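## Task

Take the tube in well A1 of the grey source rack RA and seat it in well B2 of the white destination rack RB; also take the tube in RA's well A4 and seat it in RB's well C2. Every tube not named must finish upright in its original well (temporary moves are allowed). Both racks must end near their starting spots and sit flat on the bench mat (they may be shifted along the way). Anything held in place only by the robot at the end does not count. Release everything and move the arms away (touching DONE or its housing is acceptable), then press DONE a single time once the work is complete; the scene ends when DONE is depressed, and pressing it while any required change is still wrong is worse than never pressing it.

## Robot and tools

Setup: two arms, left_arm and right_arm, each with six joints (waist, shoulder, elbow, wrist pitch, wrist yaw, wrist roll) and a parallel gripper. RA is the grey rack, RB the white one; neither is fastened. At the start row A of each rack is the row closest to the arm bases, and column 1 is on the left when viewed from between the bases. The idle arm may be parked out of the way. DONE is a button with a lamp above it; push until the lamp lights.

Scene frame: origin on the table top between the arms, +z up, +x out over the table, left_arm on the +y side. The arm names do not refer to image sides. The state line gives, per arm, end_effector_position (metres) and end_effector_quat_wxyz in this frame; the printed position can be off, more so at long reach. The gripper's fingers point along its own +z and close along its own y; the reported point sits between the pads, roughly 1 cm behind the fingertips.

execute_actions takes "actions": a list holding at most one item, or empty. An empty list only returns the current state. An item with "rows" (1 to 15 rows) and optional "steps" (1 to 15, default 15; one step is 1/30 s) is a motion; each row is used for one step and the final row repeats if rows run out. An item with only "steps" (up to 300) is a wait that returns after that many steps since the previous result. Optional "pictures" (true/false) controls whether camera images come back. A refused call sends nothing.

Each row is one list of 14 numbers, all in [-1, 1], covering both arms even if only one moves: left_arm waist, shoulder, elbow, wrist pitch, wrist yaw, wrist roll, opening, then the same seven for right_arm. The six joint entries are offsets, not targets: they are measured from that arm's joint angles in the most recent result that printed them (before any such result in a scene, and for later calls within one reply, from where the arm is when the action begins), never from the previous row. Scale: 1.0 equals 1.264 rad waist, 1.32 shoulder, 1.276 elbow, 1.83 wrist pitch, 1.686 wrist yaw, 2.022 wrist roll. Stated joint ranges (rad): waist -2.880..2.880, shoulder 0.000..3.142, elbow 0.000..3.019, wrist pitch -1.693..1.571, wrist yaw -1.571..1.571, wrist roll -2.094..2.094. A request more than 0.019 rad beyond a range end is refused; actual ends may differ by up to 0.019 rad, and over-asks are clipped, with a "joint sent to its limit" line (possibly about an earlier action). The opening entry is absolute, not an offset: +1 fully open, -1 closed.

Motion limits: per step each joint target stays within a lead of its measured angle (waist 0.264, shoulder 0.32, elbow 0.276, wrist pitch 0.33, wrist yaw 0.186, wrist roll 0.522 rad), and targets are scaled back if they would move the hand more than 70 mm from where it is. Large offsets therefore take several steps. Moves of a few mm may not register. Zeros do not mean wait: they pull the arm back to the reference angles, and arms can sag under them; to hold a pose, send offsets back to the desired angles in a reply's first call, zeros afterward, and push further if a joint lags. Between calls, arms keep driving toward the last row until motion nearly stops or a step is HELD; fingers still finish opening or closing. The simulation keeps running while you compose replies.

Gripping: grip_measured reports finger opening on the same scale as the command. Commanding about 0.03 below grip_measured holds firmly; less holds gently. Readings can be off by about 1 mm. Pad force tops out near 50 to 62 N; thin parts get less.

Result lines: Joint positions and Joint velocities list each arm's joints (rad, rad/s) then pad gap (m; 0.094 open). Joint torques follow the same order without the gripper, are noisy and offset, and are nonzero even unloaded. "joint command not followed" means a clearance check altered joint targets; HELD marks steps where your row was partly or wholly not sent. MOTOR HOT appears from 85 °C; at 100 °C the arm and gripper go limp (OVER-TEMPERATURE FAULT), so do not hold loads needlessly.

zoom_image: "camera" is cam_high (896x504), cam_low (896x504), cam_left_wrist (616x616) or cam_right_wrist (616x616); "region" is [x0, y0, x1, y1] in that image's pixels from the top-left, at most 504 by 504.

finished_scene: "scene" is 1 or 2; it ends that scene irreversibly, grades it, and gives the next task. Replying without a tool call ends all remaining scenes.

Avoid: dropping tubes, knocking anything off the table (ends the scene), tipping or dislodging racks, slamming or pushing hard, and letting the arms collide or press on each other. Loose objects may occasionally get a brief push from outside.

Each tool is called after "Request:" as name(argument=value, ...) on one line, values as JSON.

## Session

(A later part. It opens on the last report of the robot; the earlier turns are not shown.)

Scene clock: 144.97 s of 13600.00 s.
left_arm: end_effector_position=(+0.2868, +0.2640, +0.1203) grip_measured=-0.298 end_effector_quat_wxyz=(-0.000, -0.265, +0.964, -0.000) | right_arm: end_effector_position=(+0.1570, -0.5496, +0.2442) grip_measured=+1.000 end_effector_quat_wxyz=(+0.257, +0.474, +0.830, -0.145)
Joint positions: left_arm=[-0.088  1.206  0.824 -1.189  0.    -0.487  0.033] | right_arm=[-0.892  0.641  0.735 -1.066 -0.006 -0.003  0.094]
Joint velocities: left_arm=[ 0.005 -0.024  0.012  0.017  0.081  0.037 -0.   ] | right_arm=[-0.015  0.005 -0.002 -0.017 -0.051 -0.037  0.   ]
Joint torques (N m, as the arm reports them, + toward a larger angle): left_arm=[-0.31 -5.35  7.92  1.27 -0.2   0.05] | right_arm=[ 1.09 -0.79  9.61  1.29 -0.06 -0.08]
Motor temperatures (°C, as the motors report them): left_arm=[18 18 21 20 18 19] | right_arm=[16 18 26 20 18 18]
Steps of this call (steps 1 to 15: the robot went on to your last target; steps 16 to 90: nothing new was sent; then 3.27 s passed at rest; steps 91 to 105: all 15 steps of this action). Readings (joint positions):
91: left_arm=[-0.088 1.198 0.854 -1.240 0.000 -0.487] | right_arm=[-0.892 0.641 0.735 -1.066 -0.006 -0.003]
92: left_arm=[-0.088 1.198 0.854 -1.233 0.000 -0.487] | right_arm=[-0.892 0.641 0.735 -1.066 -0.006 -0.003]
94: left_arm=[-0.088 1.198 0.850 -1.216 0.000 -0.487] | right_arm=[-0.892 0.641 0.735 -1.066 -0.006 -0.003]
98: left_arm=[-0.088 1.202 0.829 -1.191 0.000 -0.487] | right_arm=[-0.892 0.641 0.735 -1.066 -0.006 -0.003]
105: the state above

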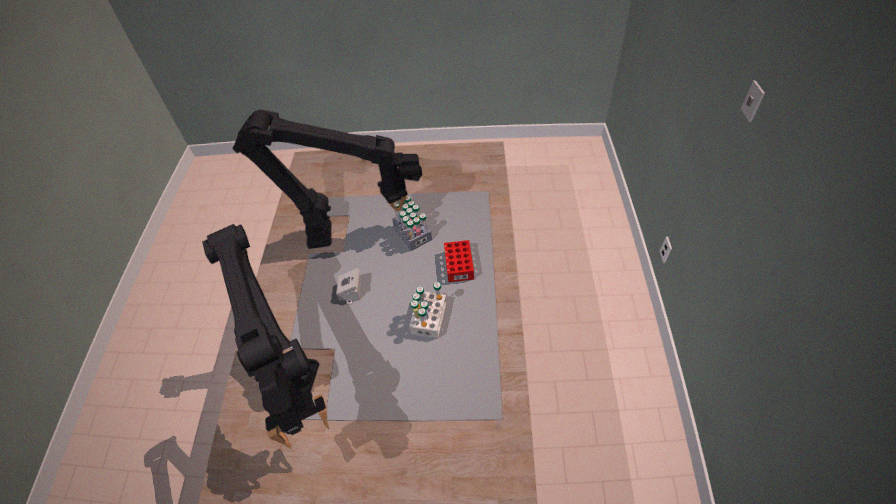

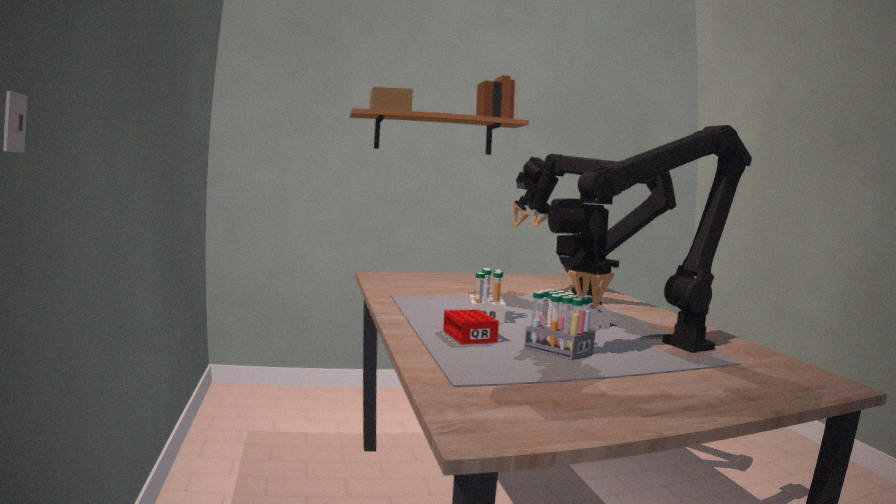

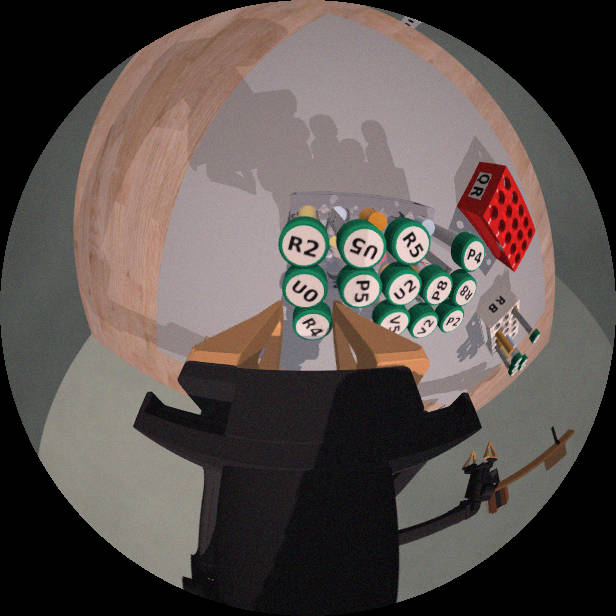

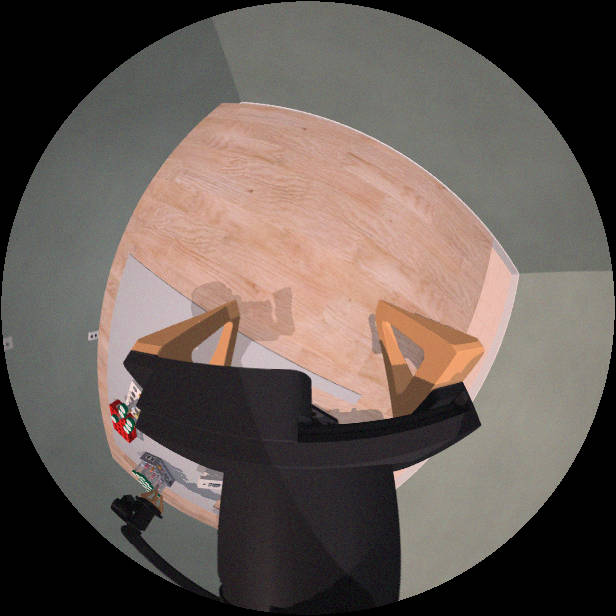

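Request:
execute_actions(actions=[{"rows":[[0,0,0.006,0.008,0,0,-0.62,0,0,0.006,0,0,0,1]]}])

Request:
zoom_image(camera="cam_low", region=[510,250,640,370])

Scene clock: 151.47 s of 13600.00 s.
left_arm: end_effector_position=(+0.2869, +0.2640, +0.1203) grip_measured=-0.540 end_effector_quat_wxyz=(-0.000, -0.265, +0.964, -0.000) | right_arm: end_effector_position=(+0.1570, -0.5496, +0.2442) grip_measured=+1.000 end_effector_quat_wxyz=(+0.257, +0.474, +0.830, -0.145)
Joint positions: left_arm=[-0.088  1.206  0.824 -1.189  0.    -0.487  0.022] | right_arm=[-0.892  0.641  0.735 -1.066 -0.006 -0.003  0.094]
Joint velocities: left_arm=[-0.015 -0.015 -0.002 -0.017 -0.022 -0.037 -0.   ] | right_arm=[-0.015 -0.005 -0.002 -0.002 -0.066  0.051  0.   ]
Joint torques (N m, as the arm reports them, + toward a larger angle): left_arm=[-0.23 -5.81  8.22  1.01 -0.18  0.  ] | right_arm=[ 0.94 -1.47  9.67  1.07 -0.05 -0.07]
Motor temperatures (°C, as the motors report them): left_arm=[18 18 21 20 18 19] | right_arm=[16 18 26 20 18 18]
Steps of this call (steps 1 to 15: the robot went on to your last target; steps 16 to 150: nothing new was sent; then 1.00 s passed at rest; steps 151 to 165: all 15 steps of this action). Readings (joint positions):
151: left_arm=[-0.088 1.206 0.824 -1.189 0.000 -0.487] | right_arm=[-0.892 0.641 0.735 -1.066 -0.006 -0.003]
152: left_arm=[-0.088 1.206 0.824 -1.189 0.000 -0.487] | right_arm=[-0.892 0.641 0.735 -1.066 -0.006 -0.003]
154: left_arm=[-0.088 1.206 0.824 -1.189 0.000 -0.487] | right_arm=[-0.892 0.641 0.735 -1.066 -0.006 -0.003]
158: left_arm=[-0.088 1.206 0.824 -1.189 0.000 -0.487] | right_arm=[-0.892 0.641 0.735 -1.066 -0.006 -0.003]
165: the state above

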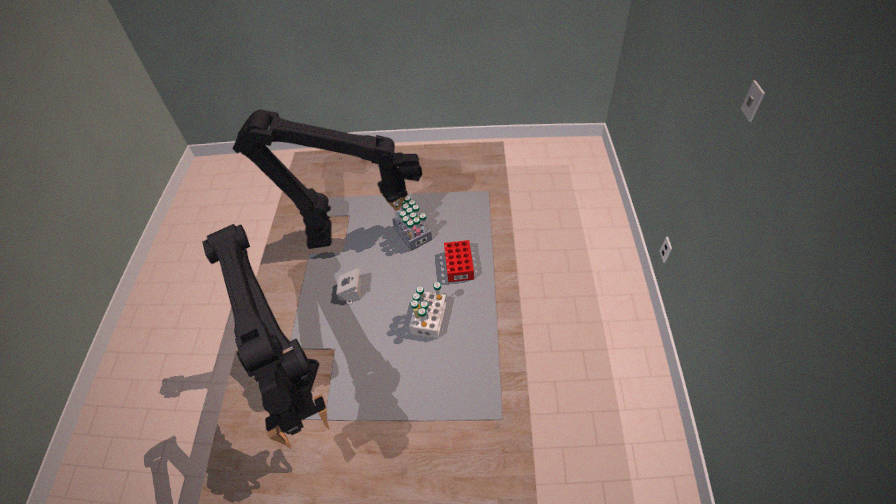

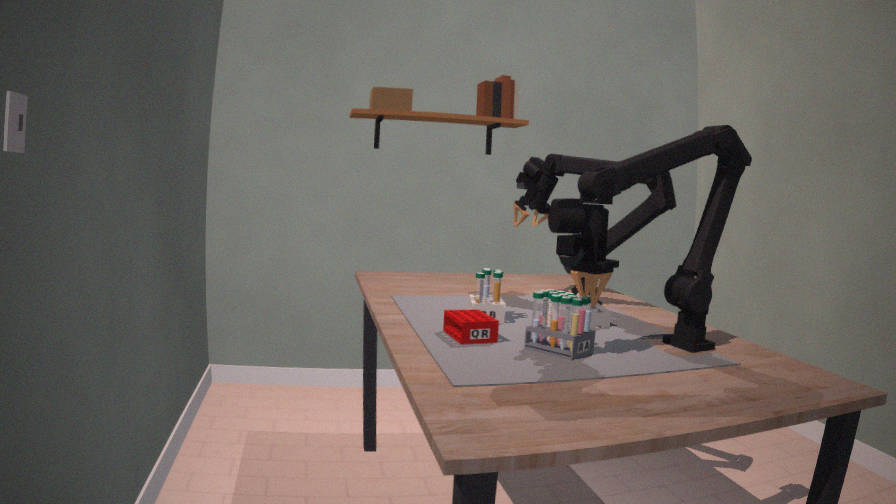

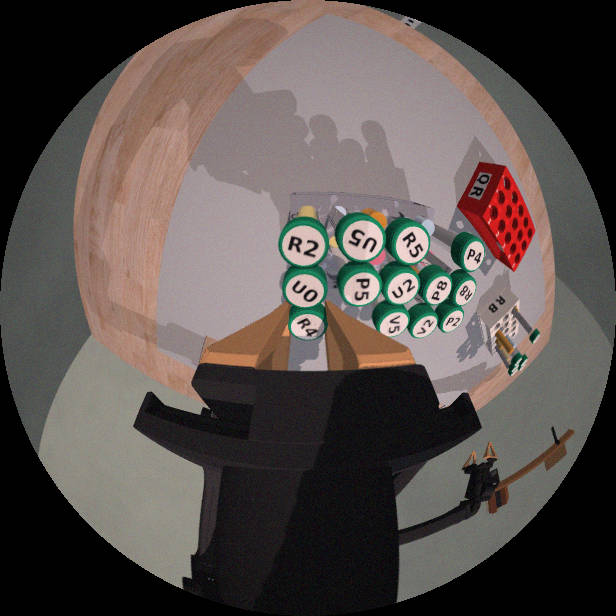

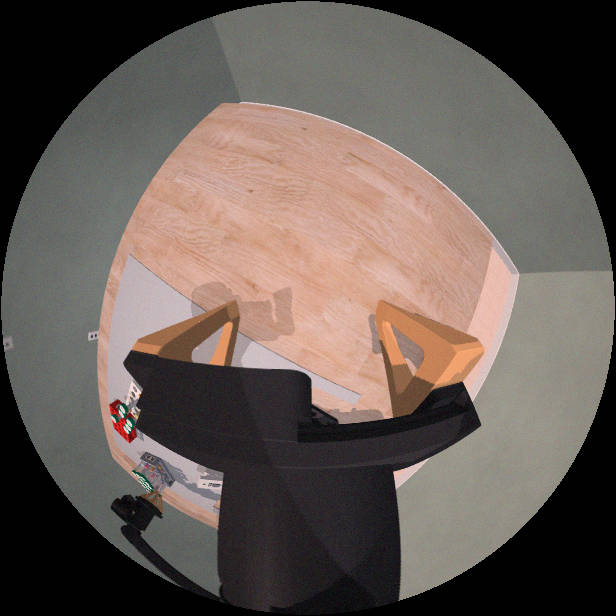

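Region (510, 250, 640, 370) of cam_low's 896x504 image, scaled by 3.877, with more detail than that image has; it fills the top 465 rows of this view, and the rest is white.

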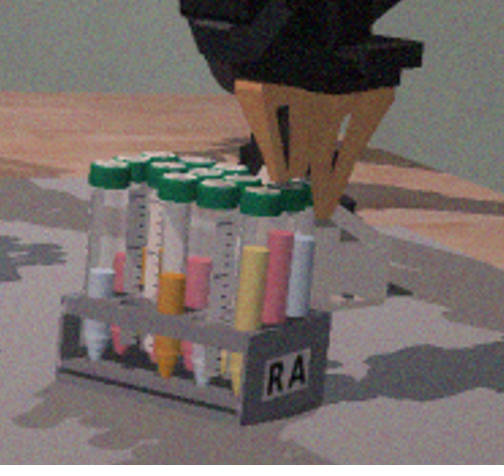

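Request:
execute_actions(actions=[{"rows":[[0,-0.008,0.025,-0.014,0,0,-0.58,0,0,0.006,0,0,0,1],[0,-0.016,0.045,-0.03,0,0,-0.58,0,0,0.006,0,0,0,1],[0,-0.023,0.065,-0.048,0,0,-0.58,0,0,0.006,0,0,0,1],[0,-0.03,0.085,-0.066,0,0,-0.58,0,0,0.006,0,0,0,1],[0,-0.036,0.105,-0.084,0,0,-0.58,0,0,0.006,0,0,0,1],[0,-0.041,0.125,-0.102,0,0,-0.58,0,0,0.006,0,0,0,1],[0,-0.045,0.145,-0.119,0,0,-0.58,0,0,0.006,0,0,0,1],[0,-0.048,0.165,-0.136,0,0,-0.58,0,0,0.006,0,0,0,1],[0,-0.05,0.185,-0.152,0,0,-0.58,0,0,0.006,0,0,0,1],[0,-0.052,0.205,-0.168,0,0,-0.58,0,0,0.006,0,0,0,1],[0,-0.053,0.225,-0.183,0,0,-0.58,0,0,0.006,0,0,0,1],[0,-0.054,0.245,-0.198,0,0,-0.58,0,0,0.006,0,0,0,1],[0,-0.055,0.265,-0.212,0,0,-0.58,0,0,0.006,0,0,0,1],[0,-0.055,0.285,-0.225,0,0,-0.58,0,0,0.006,0,0,0,1]]}], pictures=false)

Request:
execute_actions(actions=[{"steps":12}])

Scene clock: 168.10 s of 13600.00 s.
left_arm: end_effector_position=(+0.2893, +0.2637, +0.2456) grip_measured=-0.540 end_effector_quat_wxyz=(-0.007, -0.265, +0.964, +0.000) | right_arm: end_effector_position=(+0.1570, -0.5496, +0.2442) grip_measured=+1.000 end_effector_quat_wxyz=(+0.257, +0.474, +0.830, -0.145)
Joint positions: left_arm=[-0.088  1.149  1.117 -1.553  0.003 -0.487  0.022] | right_arm=[-0.892  0.641  0.735 -1.066 -0.006 -0.003  0.094]
Joint velocities: left_arm=[-0.005 -0.171  0.647 -0.481  0.051 -0.022 -0.   ] | right_arm=[-0.005 -0.005 -0.002  0.002 -0.007 -0.081  0.   ]
Joint torques (N m, as the arm reports them, + toward a larger angle): left_arm=[-0.11 -6.19 10.37 -0.08 -0.25  0.01] | right_arm=[ 1.4   0.02  9.72  1.05  0.01 -0.1 ]
Motor temperatures (°C, as the motors report them): left_arm=[18 18 21 20 18 19] | right_arm=[16 18 26 20 18 18]
Steps of this call (steps 1 to 15: the robot went on to your last target; steps 16 to 90: nothing new was sent; then 13.13 s passed at rest; steps 91 to 105: all 15 steps of this action). Readings (joint positions):
91: left_arm=[-0.088 1.206 0.824 -1.190 0.000 -0.487] | right_arm=[-0.892 0.641 0.735 -1.066 -0.006 -0.003]
92: left_arm=[-0.088 1.206 0.825 -1.197 0.001 -0.487] | right_arm=[-0.892 0.641 0.735 -1.066 -0.006 -0.003]
94: left_arm=[-0.088 1.206 0.836 -1.234 0.003 -0.487] | right_arm=[-0.892 0.641 0.735 -1.066 -0.006 -0.003]
98: left_arm=[-0.088 1.194 0.916 -1.358 0.003 -0.487] | right_arm=[-0.892 0.641 0.735 -1.066 -0.006 -0.003]
105: the state above

Scene clock: 168.50 s of 13600.00 s.
left_arm: end_effector_position=(+0.2887, +0.2637, +0.2642) grip_measured=-0.540 end_effector_quat_wxyz=(+0.004, -0.265, +0.964, -0.002) | right_arm: end_effector_position=(+0.1570, -0.5496, +0.2442) grip_measured=+1.000 end_effector_quat_wxyz=(+0.257, +0.474, +0.830, -0.145)
Joint positions: left_arm=[-0.088  1.132  1.152 -1.582  0.003 -0.487  0.022] | right_arm=[-0.892  0.641  0.735 -1.066 -0.006 -0.003  0.094]
Joint velocities: left_arm=[-0.005 -0.005 -0.007  0.022  0.007 -0.066  0.001] | right_arm=[-0.005 -0.015  0.012 -0.012  0.007  0.037  0.   ]
Joint torques (N m, as the arm reports them, + toward a larger angle): left_arm=[-0.51 -5.92 10.75 -0.29 -0.31  0.01] | right_arm=[ 1.37 -1.58  9.75  1.07 -0.09 -0.09]
Motor temperatures (°C, as the motors report them): left_arm=[18 18 21 20 18 19] | right_arm=[16 18 26 20 18 18]
Steps of this call (steps 1 to 12: the robot went on to your last target). Readings (joint positions):
1: left_arm=[-0.088 1.144 1.135 -1.564 0.003 -0.487] | right_arm=[-0.892 0.641 0.735 -1.066 -0.006 -0.003]
2: left_arm=[-0.088 1.139 1.146 -1.570 0.003 -0.487] | right_arm=[-0.892 0.641 0.735 -1.066 -0.006 -0.003]
4: left_arm=[-0.088 1.132 1.152 -1.576 0.003 -0.487] | right_arm=[-0.892 0.641 0.735 -1.066 -0.006 -0.003]
8: left_arm=[-0.088 1.132 1.152 -1.582 0.003 -0.487] | right_arm=[-0.892 0.641 0.735 -1.066 -0.006 -0.003]
12: the state above

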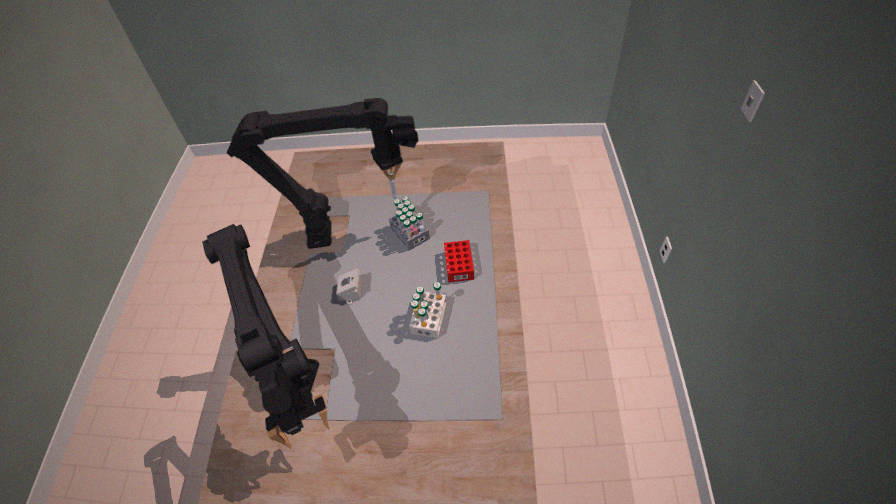

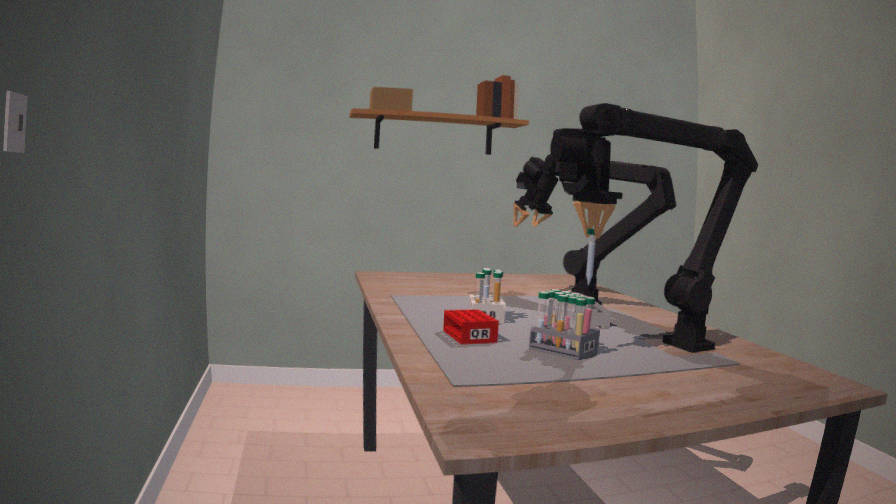

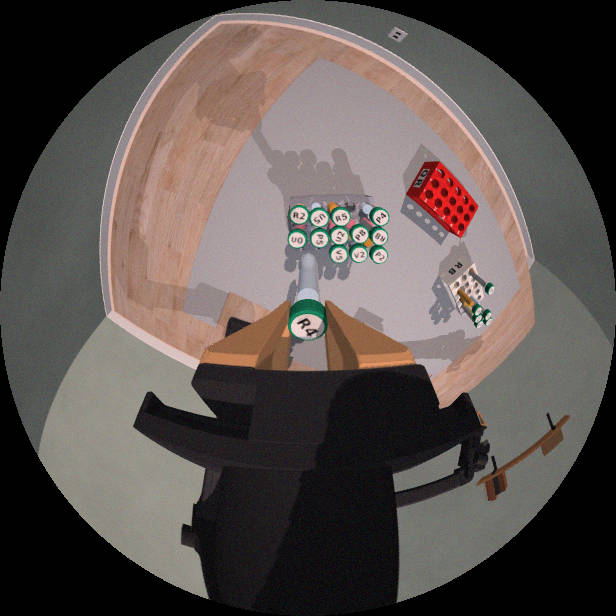

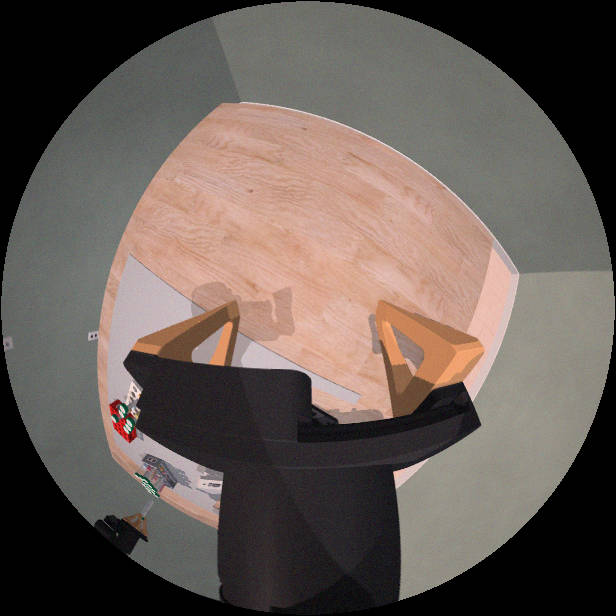

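Request:
execute_actions(actions=[{"rows":[[-0.06,0.04,0.06,0,0,0,-0.58,0,0,0.006,0,0,0,1],[-0.12,0.08,0.11,0,0,0,-0.58,0,0,0.006,0,0,0,1],[-0.18,0.12,0.16,0,0,0,-0.58,0,0,0.006,0,0,0,1],[-0.604,0.415,0.475,-0.015,0,-0.012,-0.58,0,0,0.006,0,0,0,1]]}], pictures=false)

Request:
execute_actions(actions=[{"steps":30}])

Request:
zoom_image(camera="cam_left_wrist", region=[200,150,420,350])

Scene clock: 189.87 s of 13600.00 s.
left_arm: end_effector_position=(+0.3975, +0.0247, +0.2239) grip_measured=-0.540 end_effector_quat_wxyz=(-0.046, +0.004, +0.999, +0.026) | right_arm: end_effector_position=(+0.1570, -0.5496, +0.2442) grip_measured=+1.000 end_effector_quat_wxyz=(+0.257, +0.474, +0.830, -0.145)
Joint positions: left_arm=[-0.633  1.644  1.553 -1.584 -0.002 -0.489  0.022] | right_arm=[-0.892  0.641  0.735 -1.066 -0.006 -0.003  0.094]
Joint velocities: left_arm=[-1.148  0.708  0.51   0.012 -0.037 -0.051 -0.002] | right_arm=[ 0.005  0.005 -0.017 -0.002  0.022 -0.022  0.   ]
Joint torques (N m, as the arm reports them, + toward a larger angle): left_arm=[ -1.7  -17.19  12.23  -0.33  -0.11  -0.11] | right_arm=[ 1.1  -0.75  9.88  1.34 -0.03 -0.06]
Motor temperatures (°C, as the motors report them): left_arm=[18 18 22 20 18 19] | right_arm=[16 18 26 20 18 18]
Steps of this call (steps 1 to 30: the robot went on to your last target; steps 31 to 200: nothing new was sent; then 14.20 s passed at rest; steps 201 to 215: all 15 steps of this action). Readings (joint positions):
201: left_arm=[-0.094 1.135 1.154 -1.582 0.001 -0.487] | right_arm=[-0.892 0.641 0.735 -1.066 -0.006 -0.003]
202: left_arm=[-0.115 1.145 1.165 -1.583 -0.002 -0.487] | right_arm=[-0.892 0.641 0.735 -1.066 -0.006 -0.003]
204: left_arm=[-0.191 1.195 1.216 -1.584 -0.002 -0.488] | right_arm=[-0.892 0.641 0.735 -1.066 -0.006 -0.003]
208: left_arm=[-0.358 1.367 1.358 -1.584 -0.002 -0.488] | right_arm=[-0.892 0.641 0.735 -1.066 -0.006 -0.003]
215: the state above

Scene clock: 190.87 s of 13600.00 s.
left_arm: end_effector_position=(+0.3711, -0.0913, +0.2566) grip_measured=-0.540 end_effector_quat_wxyz=(-0.005, +0.108, +0.994, +0.000) | right_arm: end_effector_position=(+0.1570, -0.5496, +0.2442) grip_measured=+1.000 end_effector_quat_wxyz=(+0.257, +0.474, +0.830, -0.145)
Joint positions: left_arm=[-0.854  1.697  1.71  -1.591  0.005 -0.501  0.022] | right_arm=[-0.892  0.641  0.735 -1.066 -0.006 -0.003  0.094]
Joint velocities: left_arm=[-0.015 -0.005  0.002  0.017  0.022 -0.095 -0.002] | right_arm=[-0.005  0.005 -0.007  0.017 -0.066  0.007  0.   ]
Joint torques (N m, as the arm reports them, + toward a larger angle): left_arm=[ -0.64 -16.19  11.76  -0.19  -0.27  -0.1 ] | right_arm=[ 1.89 -0.45  9.57  1.11 -0.02 -0.14]
Motor temperatures (°C, as the motors report them): left_arm=[18 18 22 20 18 19] | right_arm=[16 18 26 20 18 18]
Steps of this call (steps 1 to 30: the robot went on to your last target). Readings (joint positions):
1: left_arm=[-0.673 1.666 1.570 -1.584 -0.002 -0.489] | right_arm=[-0.892 0.641 0.735 -1.066 -0.006 -0.003]
2: left_arm=[-0.713 1.683 1.586 -1.584 -0.002 -0.489] | right_arm=[-0.892 0.641 0.735 -1.066 -0.006 -0.003]
4: left_arm=[-0.786 1.707 1.618 -1.584 -0.001 -0.491] | right_arm=[-0.892 0.641 0.735 -1.066 -0.006 -0.003]
8: left_arm=[-0.880 1.714 1.684 -1.587 0.004 -0.495] | right_arm=[-0.892 0.641 0.735 -1.066 -0.006 -0.003]
30: the state above
All arms were judged still, so your last target was given up. Only a new action makes them travel on or press farther. Fingers that are still opening or closing keep moving.

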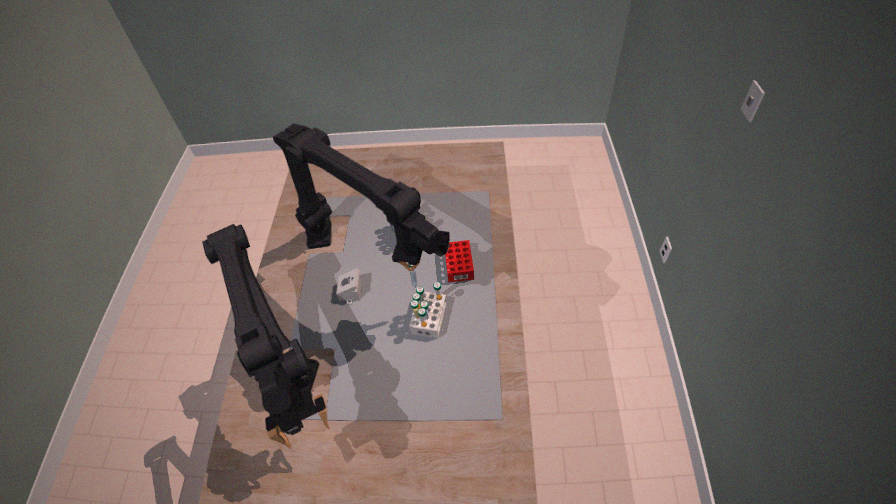

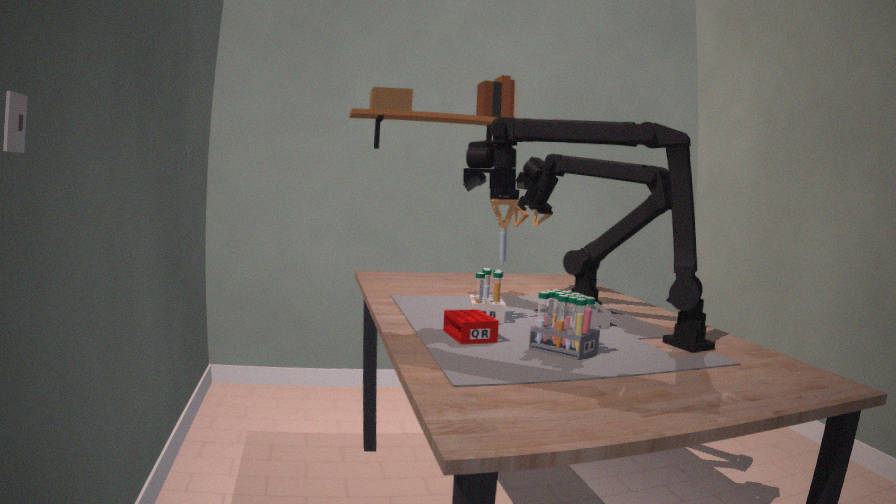

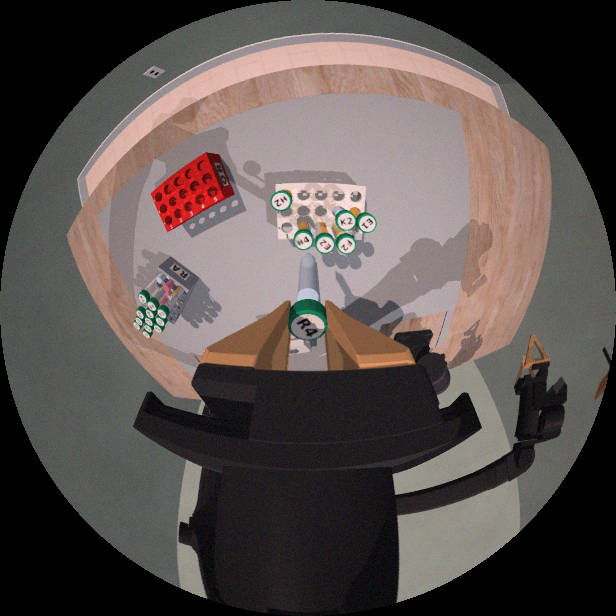

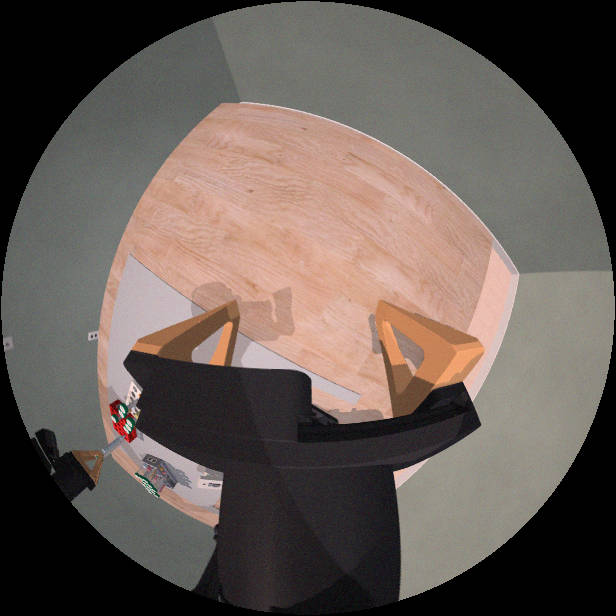

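Region (200, 150, 420, 350) of cam_left_wrist's 616x616 image, scaled by 2.291, with more detail than that image has; it fills the top 458 rows of this view, and the rest is white.

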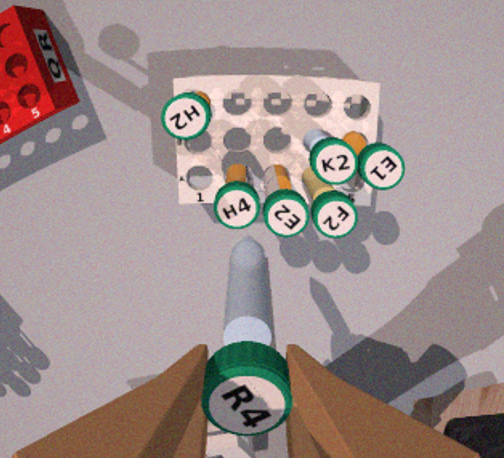

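Request:
execute_actions(actions=[{"rows":[[0.02,0.02,0.06,-0.005,0,0.01,-0.58,0,0,0.006,0,0,0,1],[0.03,0.04,0.09,-0.01,0,0.02,-0.58,0,0,0.006,0,0,0,1],[0.04,0.06,0.115,-0.012,0,0.022,-0.58,0,0,0.006,0,0,0,1]]}], pictures=false)

Request:
execute_actions(actions=[{"rows":[[0,0,-0.01,0.015,0,0,-0.58,0,0,0.006,0,0,0,1],[0,0,-0.02,0.025,0,0,-0.58,0,0,0.006,0,0,0,1],[0,0,-0.03,0.035,0,0,-0.58,0,0,0.006,0,0,0,1],[0,0,-0.04,0.045,0,0,-0.58,0,0,0.006,0,0,0,1],[0,0,-0.05,0.052,0,0,-0.58,0,0,0.006,0,0,0,1],[0,0,-0.06,0.06,0,0,-0.58,0,0,0.006,0,0,0,1],[0,0,-0.07,0.066,0,0,-0.58,0,0,0.006,0,0,0,1]]}])

Request:
zoom_image(camera="cam_left_wrist", region=[200,150,420,350])

Scene clock: 211.83 s of 13600.00 s.
left_arm: end_effector_position=(+0.4120, -0.0898, +0.2539) grip_measured=-0.540 end_effector_quat_wxyz=(+0.000, +0.099, +0.995, -0.003) | right_arm: end_effector_position=(+0.1570, -0.5496, +0.2442) grip_measured=+1.000 end_effector_quat_wxyz=(+0.257, +0.474, +0.830, -0.145)
Joint positions: left_arm=[-0.803  1.774  1.806 -1.599  0.005 -0.468  0.022] | right_arm=[-0.892  0.641  0.735 -1.066 -0.006 -0.003  0.094]
Joint velocities: left_arm=[-0.005 -0.015 -0.002  0.012  0.066  0.022 -0.001] | right_arm=[-0.015  0.015  0.002  0.002  0.051  0.037  0.   ]
Joint torques (N m, as the arm reports them, + toward a larger angle): left_arm=[ -0.43 -16.17  11.92  -0.07  -0.19   0.13] | right_arm=[ 1.35 -0.51  9.58  1.33 -0.03 -0.09]
Motor temperatures (°C, as the motors report them): left_arm=[18 19 24 20 18 19] | right_arm=[16 18 26 20 18 18]
Steps of this call (steps 1 to 90: nothing new was sent; then 17.47 s passed at rest; steps 91 to 105: all 15 steps of this action). Readings (joint positions):
91: left_arm=[-0.853 1.698 1.711 -1.591 0.005 -0.499] | right_arm=[-0.892 0.641 0.735 -1.066 -0.006 -0.003]
92: left_arm=[-0.851 1.703 1.720 -1.593 0.005 -0.494] | right_arm=[-0.892 0.641 0.735 -1.066 -0.006 -0.003]
94: left_arm=[-0.840 1.729 1.764 -1.599 0.005 -0.484] | right_arm=[-0.892 0.641 0.735 -1.066 -0.006 -0.003]
98: left_arm=[-0.812 1.764 1.806 -1.599 0.005 -0.474] | right_arm=[-0.892 0.641 0.735 -1.066 -0.006 -0.003]
105: the state above

Scene clock: 212.33 s of 13600.00 s.
left_arm: end_effector_position=(+0.4114, -0.0894, +0.2140) grip_measured=-0.540 end_effector_quat_wxyz=(-0.002, +0.099, +0.995, -0.002) | right_arm: end_effector_position=(+0.1570, -0.5496, +0.2442) grip_measured=+1.000 end_effector_quat_wxyz=(+0.257, +0.474, +0.830, -0.145)
Joint positions: left_arm=[-0.803  1.777  1.705 -1.5    0.005 -0.468  0.022] | right_arm=[-0.892  0.641  0.735 -1.066 -0.006 -0.003  0.094]
Joint velocities: left_arm=[-0.005  0.015  0.002 -0.002  0.007  0.051 -0.001] | right_arm=[-0.005  0.005 -0.022 -0.007 -0.022  0.066  0.   ]
Joint torques (N m, as the arm reports them, + toward a larger angle): left_arm=[ -0.14 -16.33   8.94   1.13  -0.22   0.04] | right_arm=[ 1.19 -1.07  9.55  0.94 -0.08 -0.13]
Motor temperatures (°C, as the motors report them): left_arm=[18 19 23 20 18 19] | right_arm=[16 18 26 20 18 18]
Steps of this call (steps 1 to 15: all 15 steps of this action). Readings (joint positions):
1: left_arm=[-0.803 1.774 1.804 -1.597 0.005 -0.468] | right_arm=[-0.892 0.641 0.735 -1.066 -0.006 -0.003]
2: left_arm=[-0.803 1.774 1.798 -1.591 0.005 -0.468] | right_arm=[-0.892 0.641 0.735 -1.066 -0.006 -0.003]
4: left_arm=[-0.803 1.774 1.779 -1.566 0.005 -0.468] | right_arm=[-0.892 0.641 0.735 -1.066 -0.006 -0.003]
8: left_arm=[-0.803 1.774 1.724 -1.513 0.005 -0.468] | right_arm=[-0.892 0.641 0.735 -1.066 -0.006 -0.003]
15: the state above

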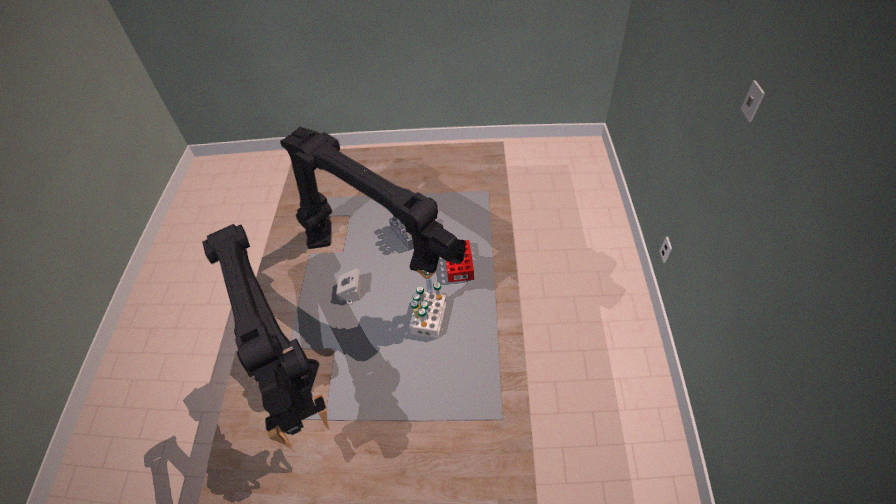

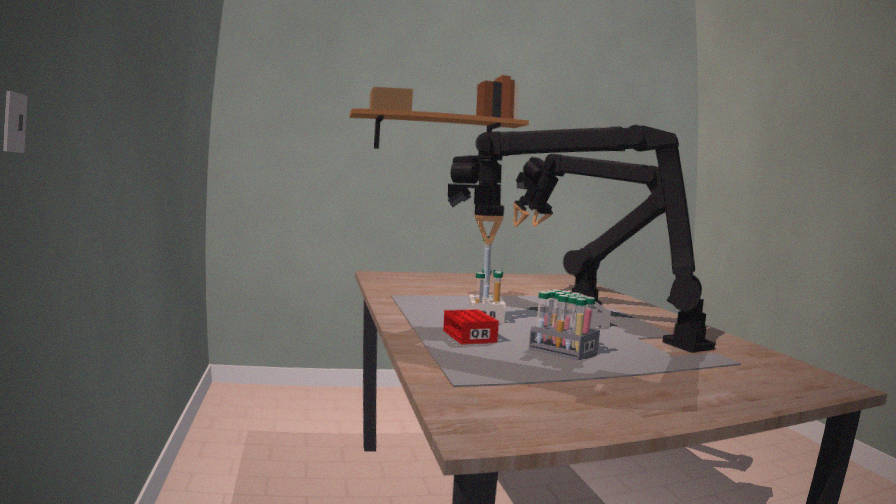

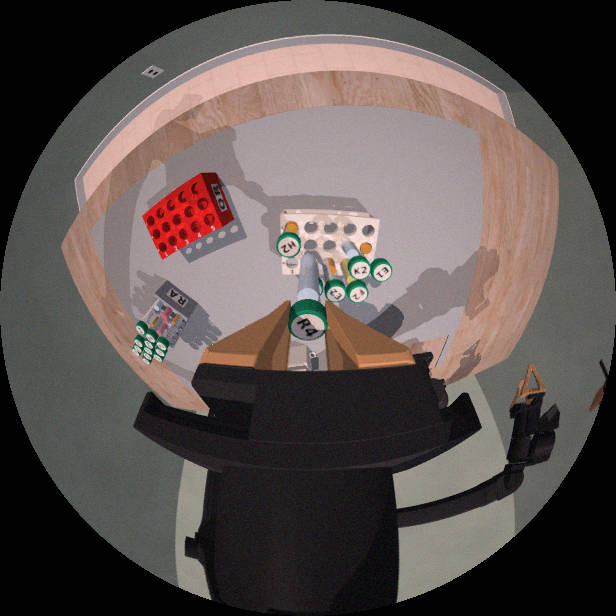

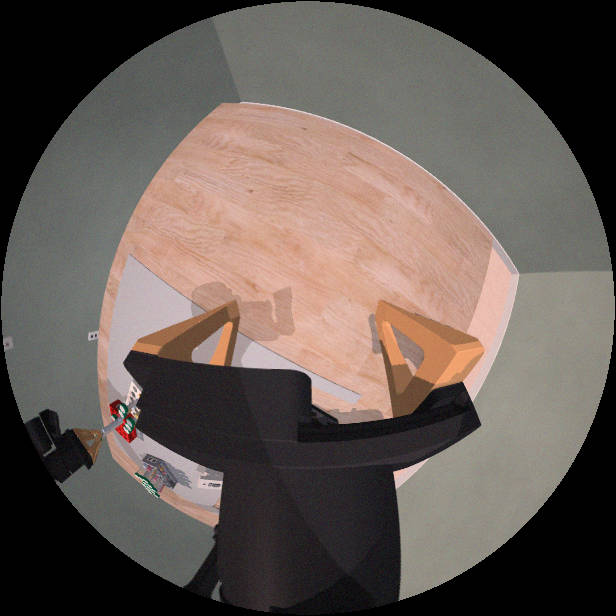

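Region (200, 150, 420, 350) of cam_left_wrist's 616x616 image, scaled by 2.291, with more detail than that image has; it fills the top 458 rows of this view, and the rest is white.

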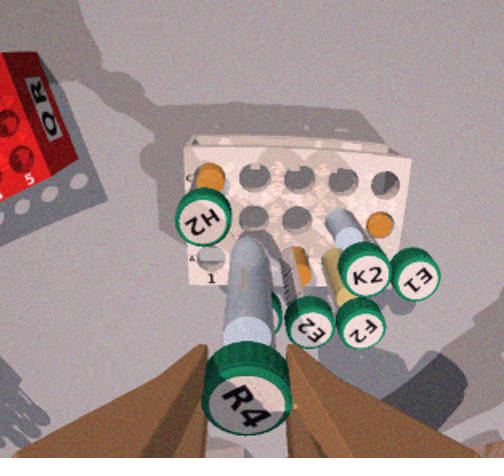

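Request:
execute_actions(actions=[{"rows":[[-0.006,0.006,-0.008,0.02,0,0,-0.58,0,0,0.006,0,0,0,1],[-0.006,0.012,-0.016,0.03,0,0,-0.58,0,0,0.006,0,0,0,1],[-0.006,0.017,-0.026,0.04,0,0,-0.58,0,0,0.006,0,0,0,1],[-0.006,0.018,-0.036,0.05,0,0,-0.58,0,0,0.006,0,0,0,1],[-0.006,0.018,-0.044,0.061,0,0,-0.58,0,0,0.006,0,0,0,1]]}])

Request:
zoom_image(camera="cam_left_wrist", region=[250,210,370,330])

Request:
zoom_image(camera="cam_low", region=[450,230,530,320])

Scene clock: 229.40 s of 13600.00 s.
left_arm: end_effector_position=(+0.4157, -0.0927, +0.1779) grip_measured=-0.540 end_effector_quat_wxyz=(+0.000, +0.099, +0.995, -0.003) | right_arm: end_effector_position=(+0.1570, -0.5496, +0.2442) grip_measured=+1.000 end_effector_quat_wxyz=(+0.257, +0.474, +0.830, -0.145)
Joint positions: left_arm=[-0.803  1.8    1.642 -1.409  0.005 -0.468  0.022] | right_arm=[-0.892  0.641  0.735 -1.066 -0.006 -0.003  0.094]
Joint velocities: left_arm=[-0.015 -0.005 -0.002 -0.002 -0.051  0.022 -0.001] | right_arm=[ 0.005  0.005 -0.022 -0.012 -0.051  0.066  0.   ]
Joint torques (N m, as the arm reports them, + toward a larger angle): left_arm=[ -0.95 -15.6    8.59   1.16  -0.16  -0.02] | right_arm=[ 1.14 -0.54  9.54  1.17 -0.06 -0.14]
Motor temperatures (°C, as the motors report them): left_arm=[18 19 23 20 18 19] | right_arm=[16 18 27 20 18 18]
Steps of this call (steps 1 to 15: the robot went on to your last target; steps 16 to 90: nothing new was sent; then 13.57 s passed at rest; steps 91 to 105: all 15 steps of this action). Readings (joint positions):
91: left_arm=[-0.803 1.777 1.703 -1.496 0.005 -0.468] | right_arm=[-0.892 0.641 0.735 -1.066 -0.006 -0.003]
92: left_arm=[-0.803 1.777 1.699 -1.488 0.005 -0.468] | right_arm=[-0.892 0.641 0.735 -1.066 -0.006 -0.003]
94: left_arm=[-0.803 1.777 1.682 -1.459 0.005 -0.468] | right_arm=[-0.892 0.641 0.735 -1.066 -0.006 -0.003]
98: left_arm=[-0.803 1.785 1.648 -1.417 0.005 -0.468] | right_arm=[-0.892 0.641 0.735 -1.066 -0.006 -0.003]
105: the state above

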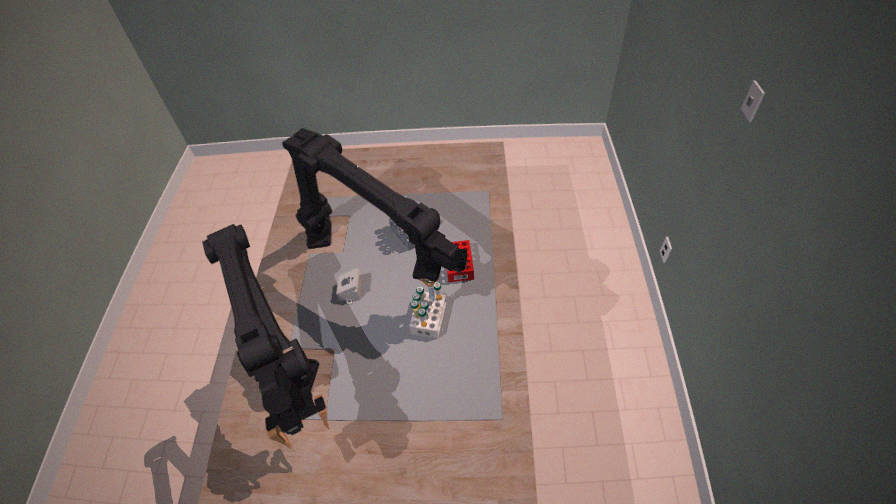

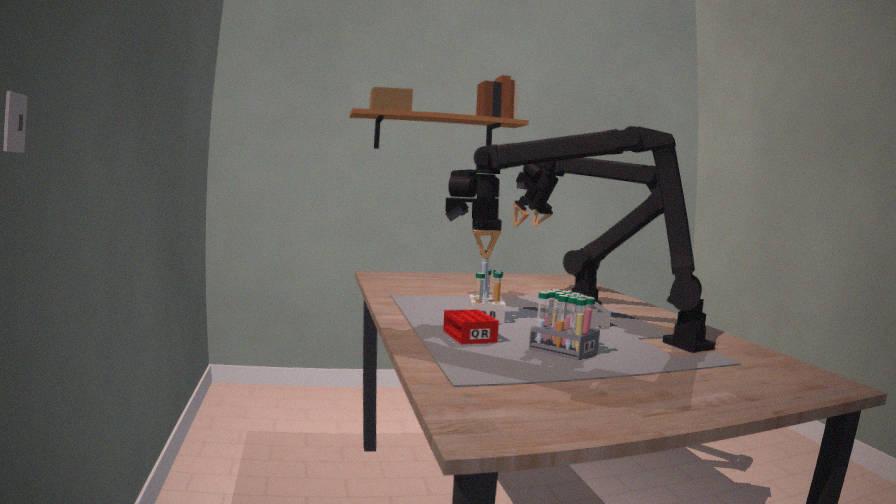

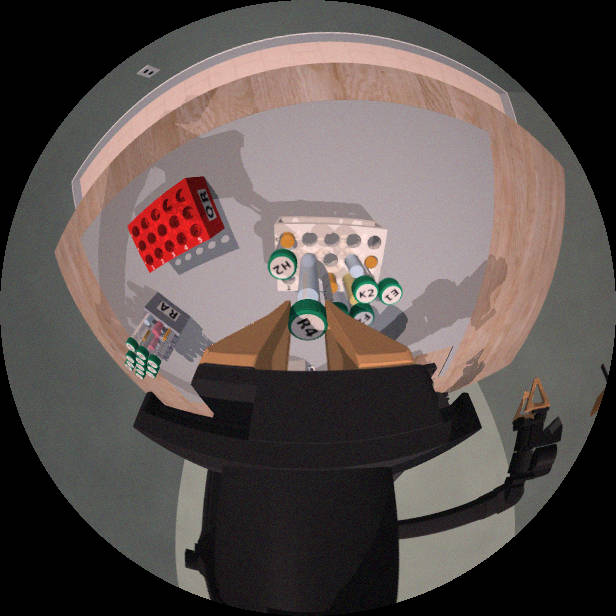

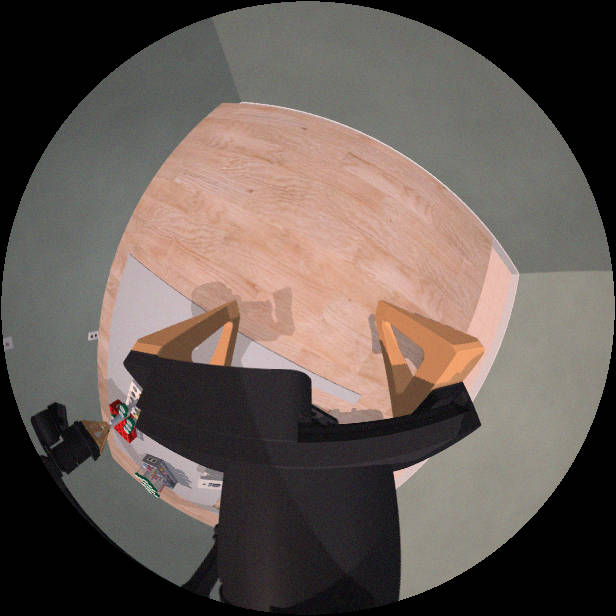

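Region (250, 210, 370, 330) of cam_left_wrist's 616x616 image, scaled by 4.200, with more detail than that image has.

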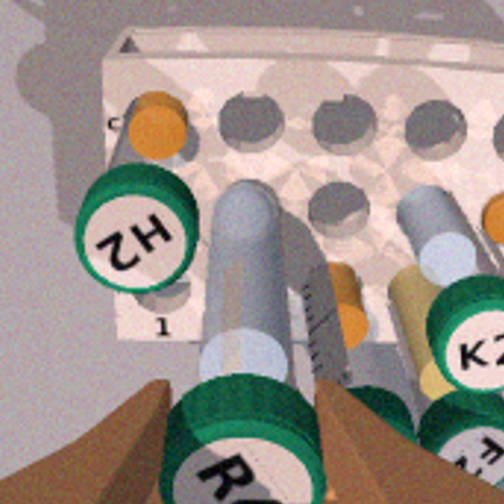

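Region (450, 230, 530, 320) of cam_low's 896x504 image, scaled by 5.600, with more detail than that image has.

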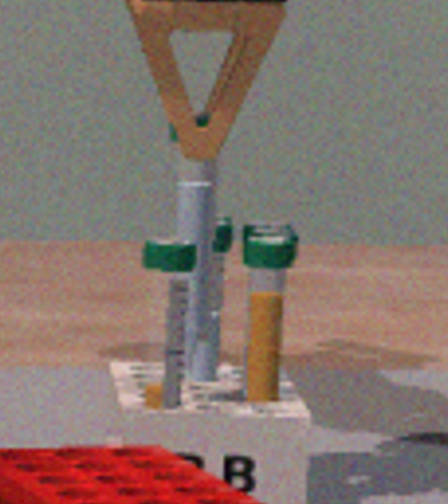

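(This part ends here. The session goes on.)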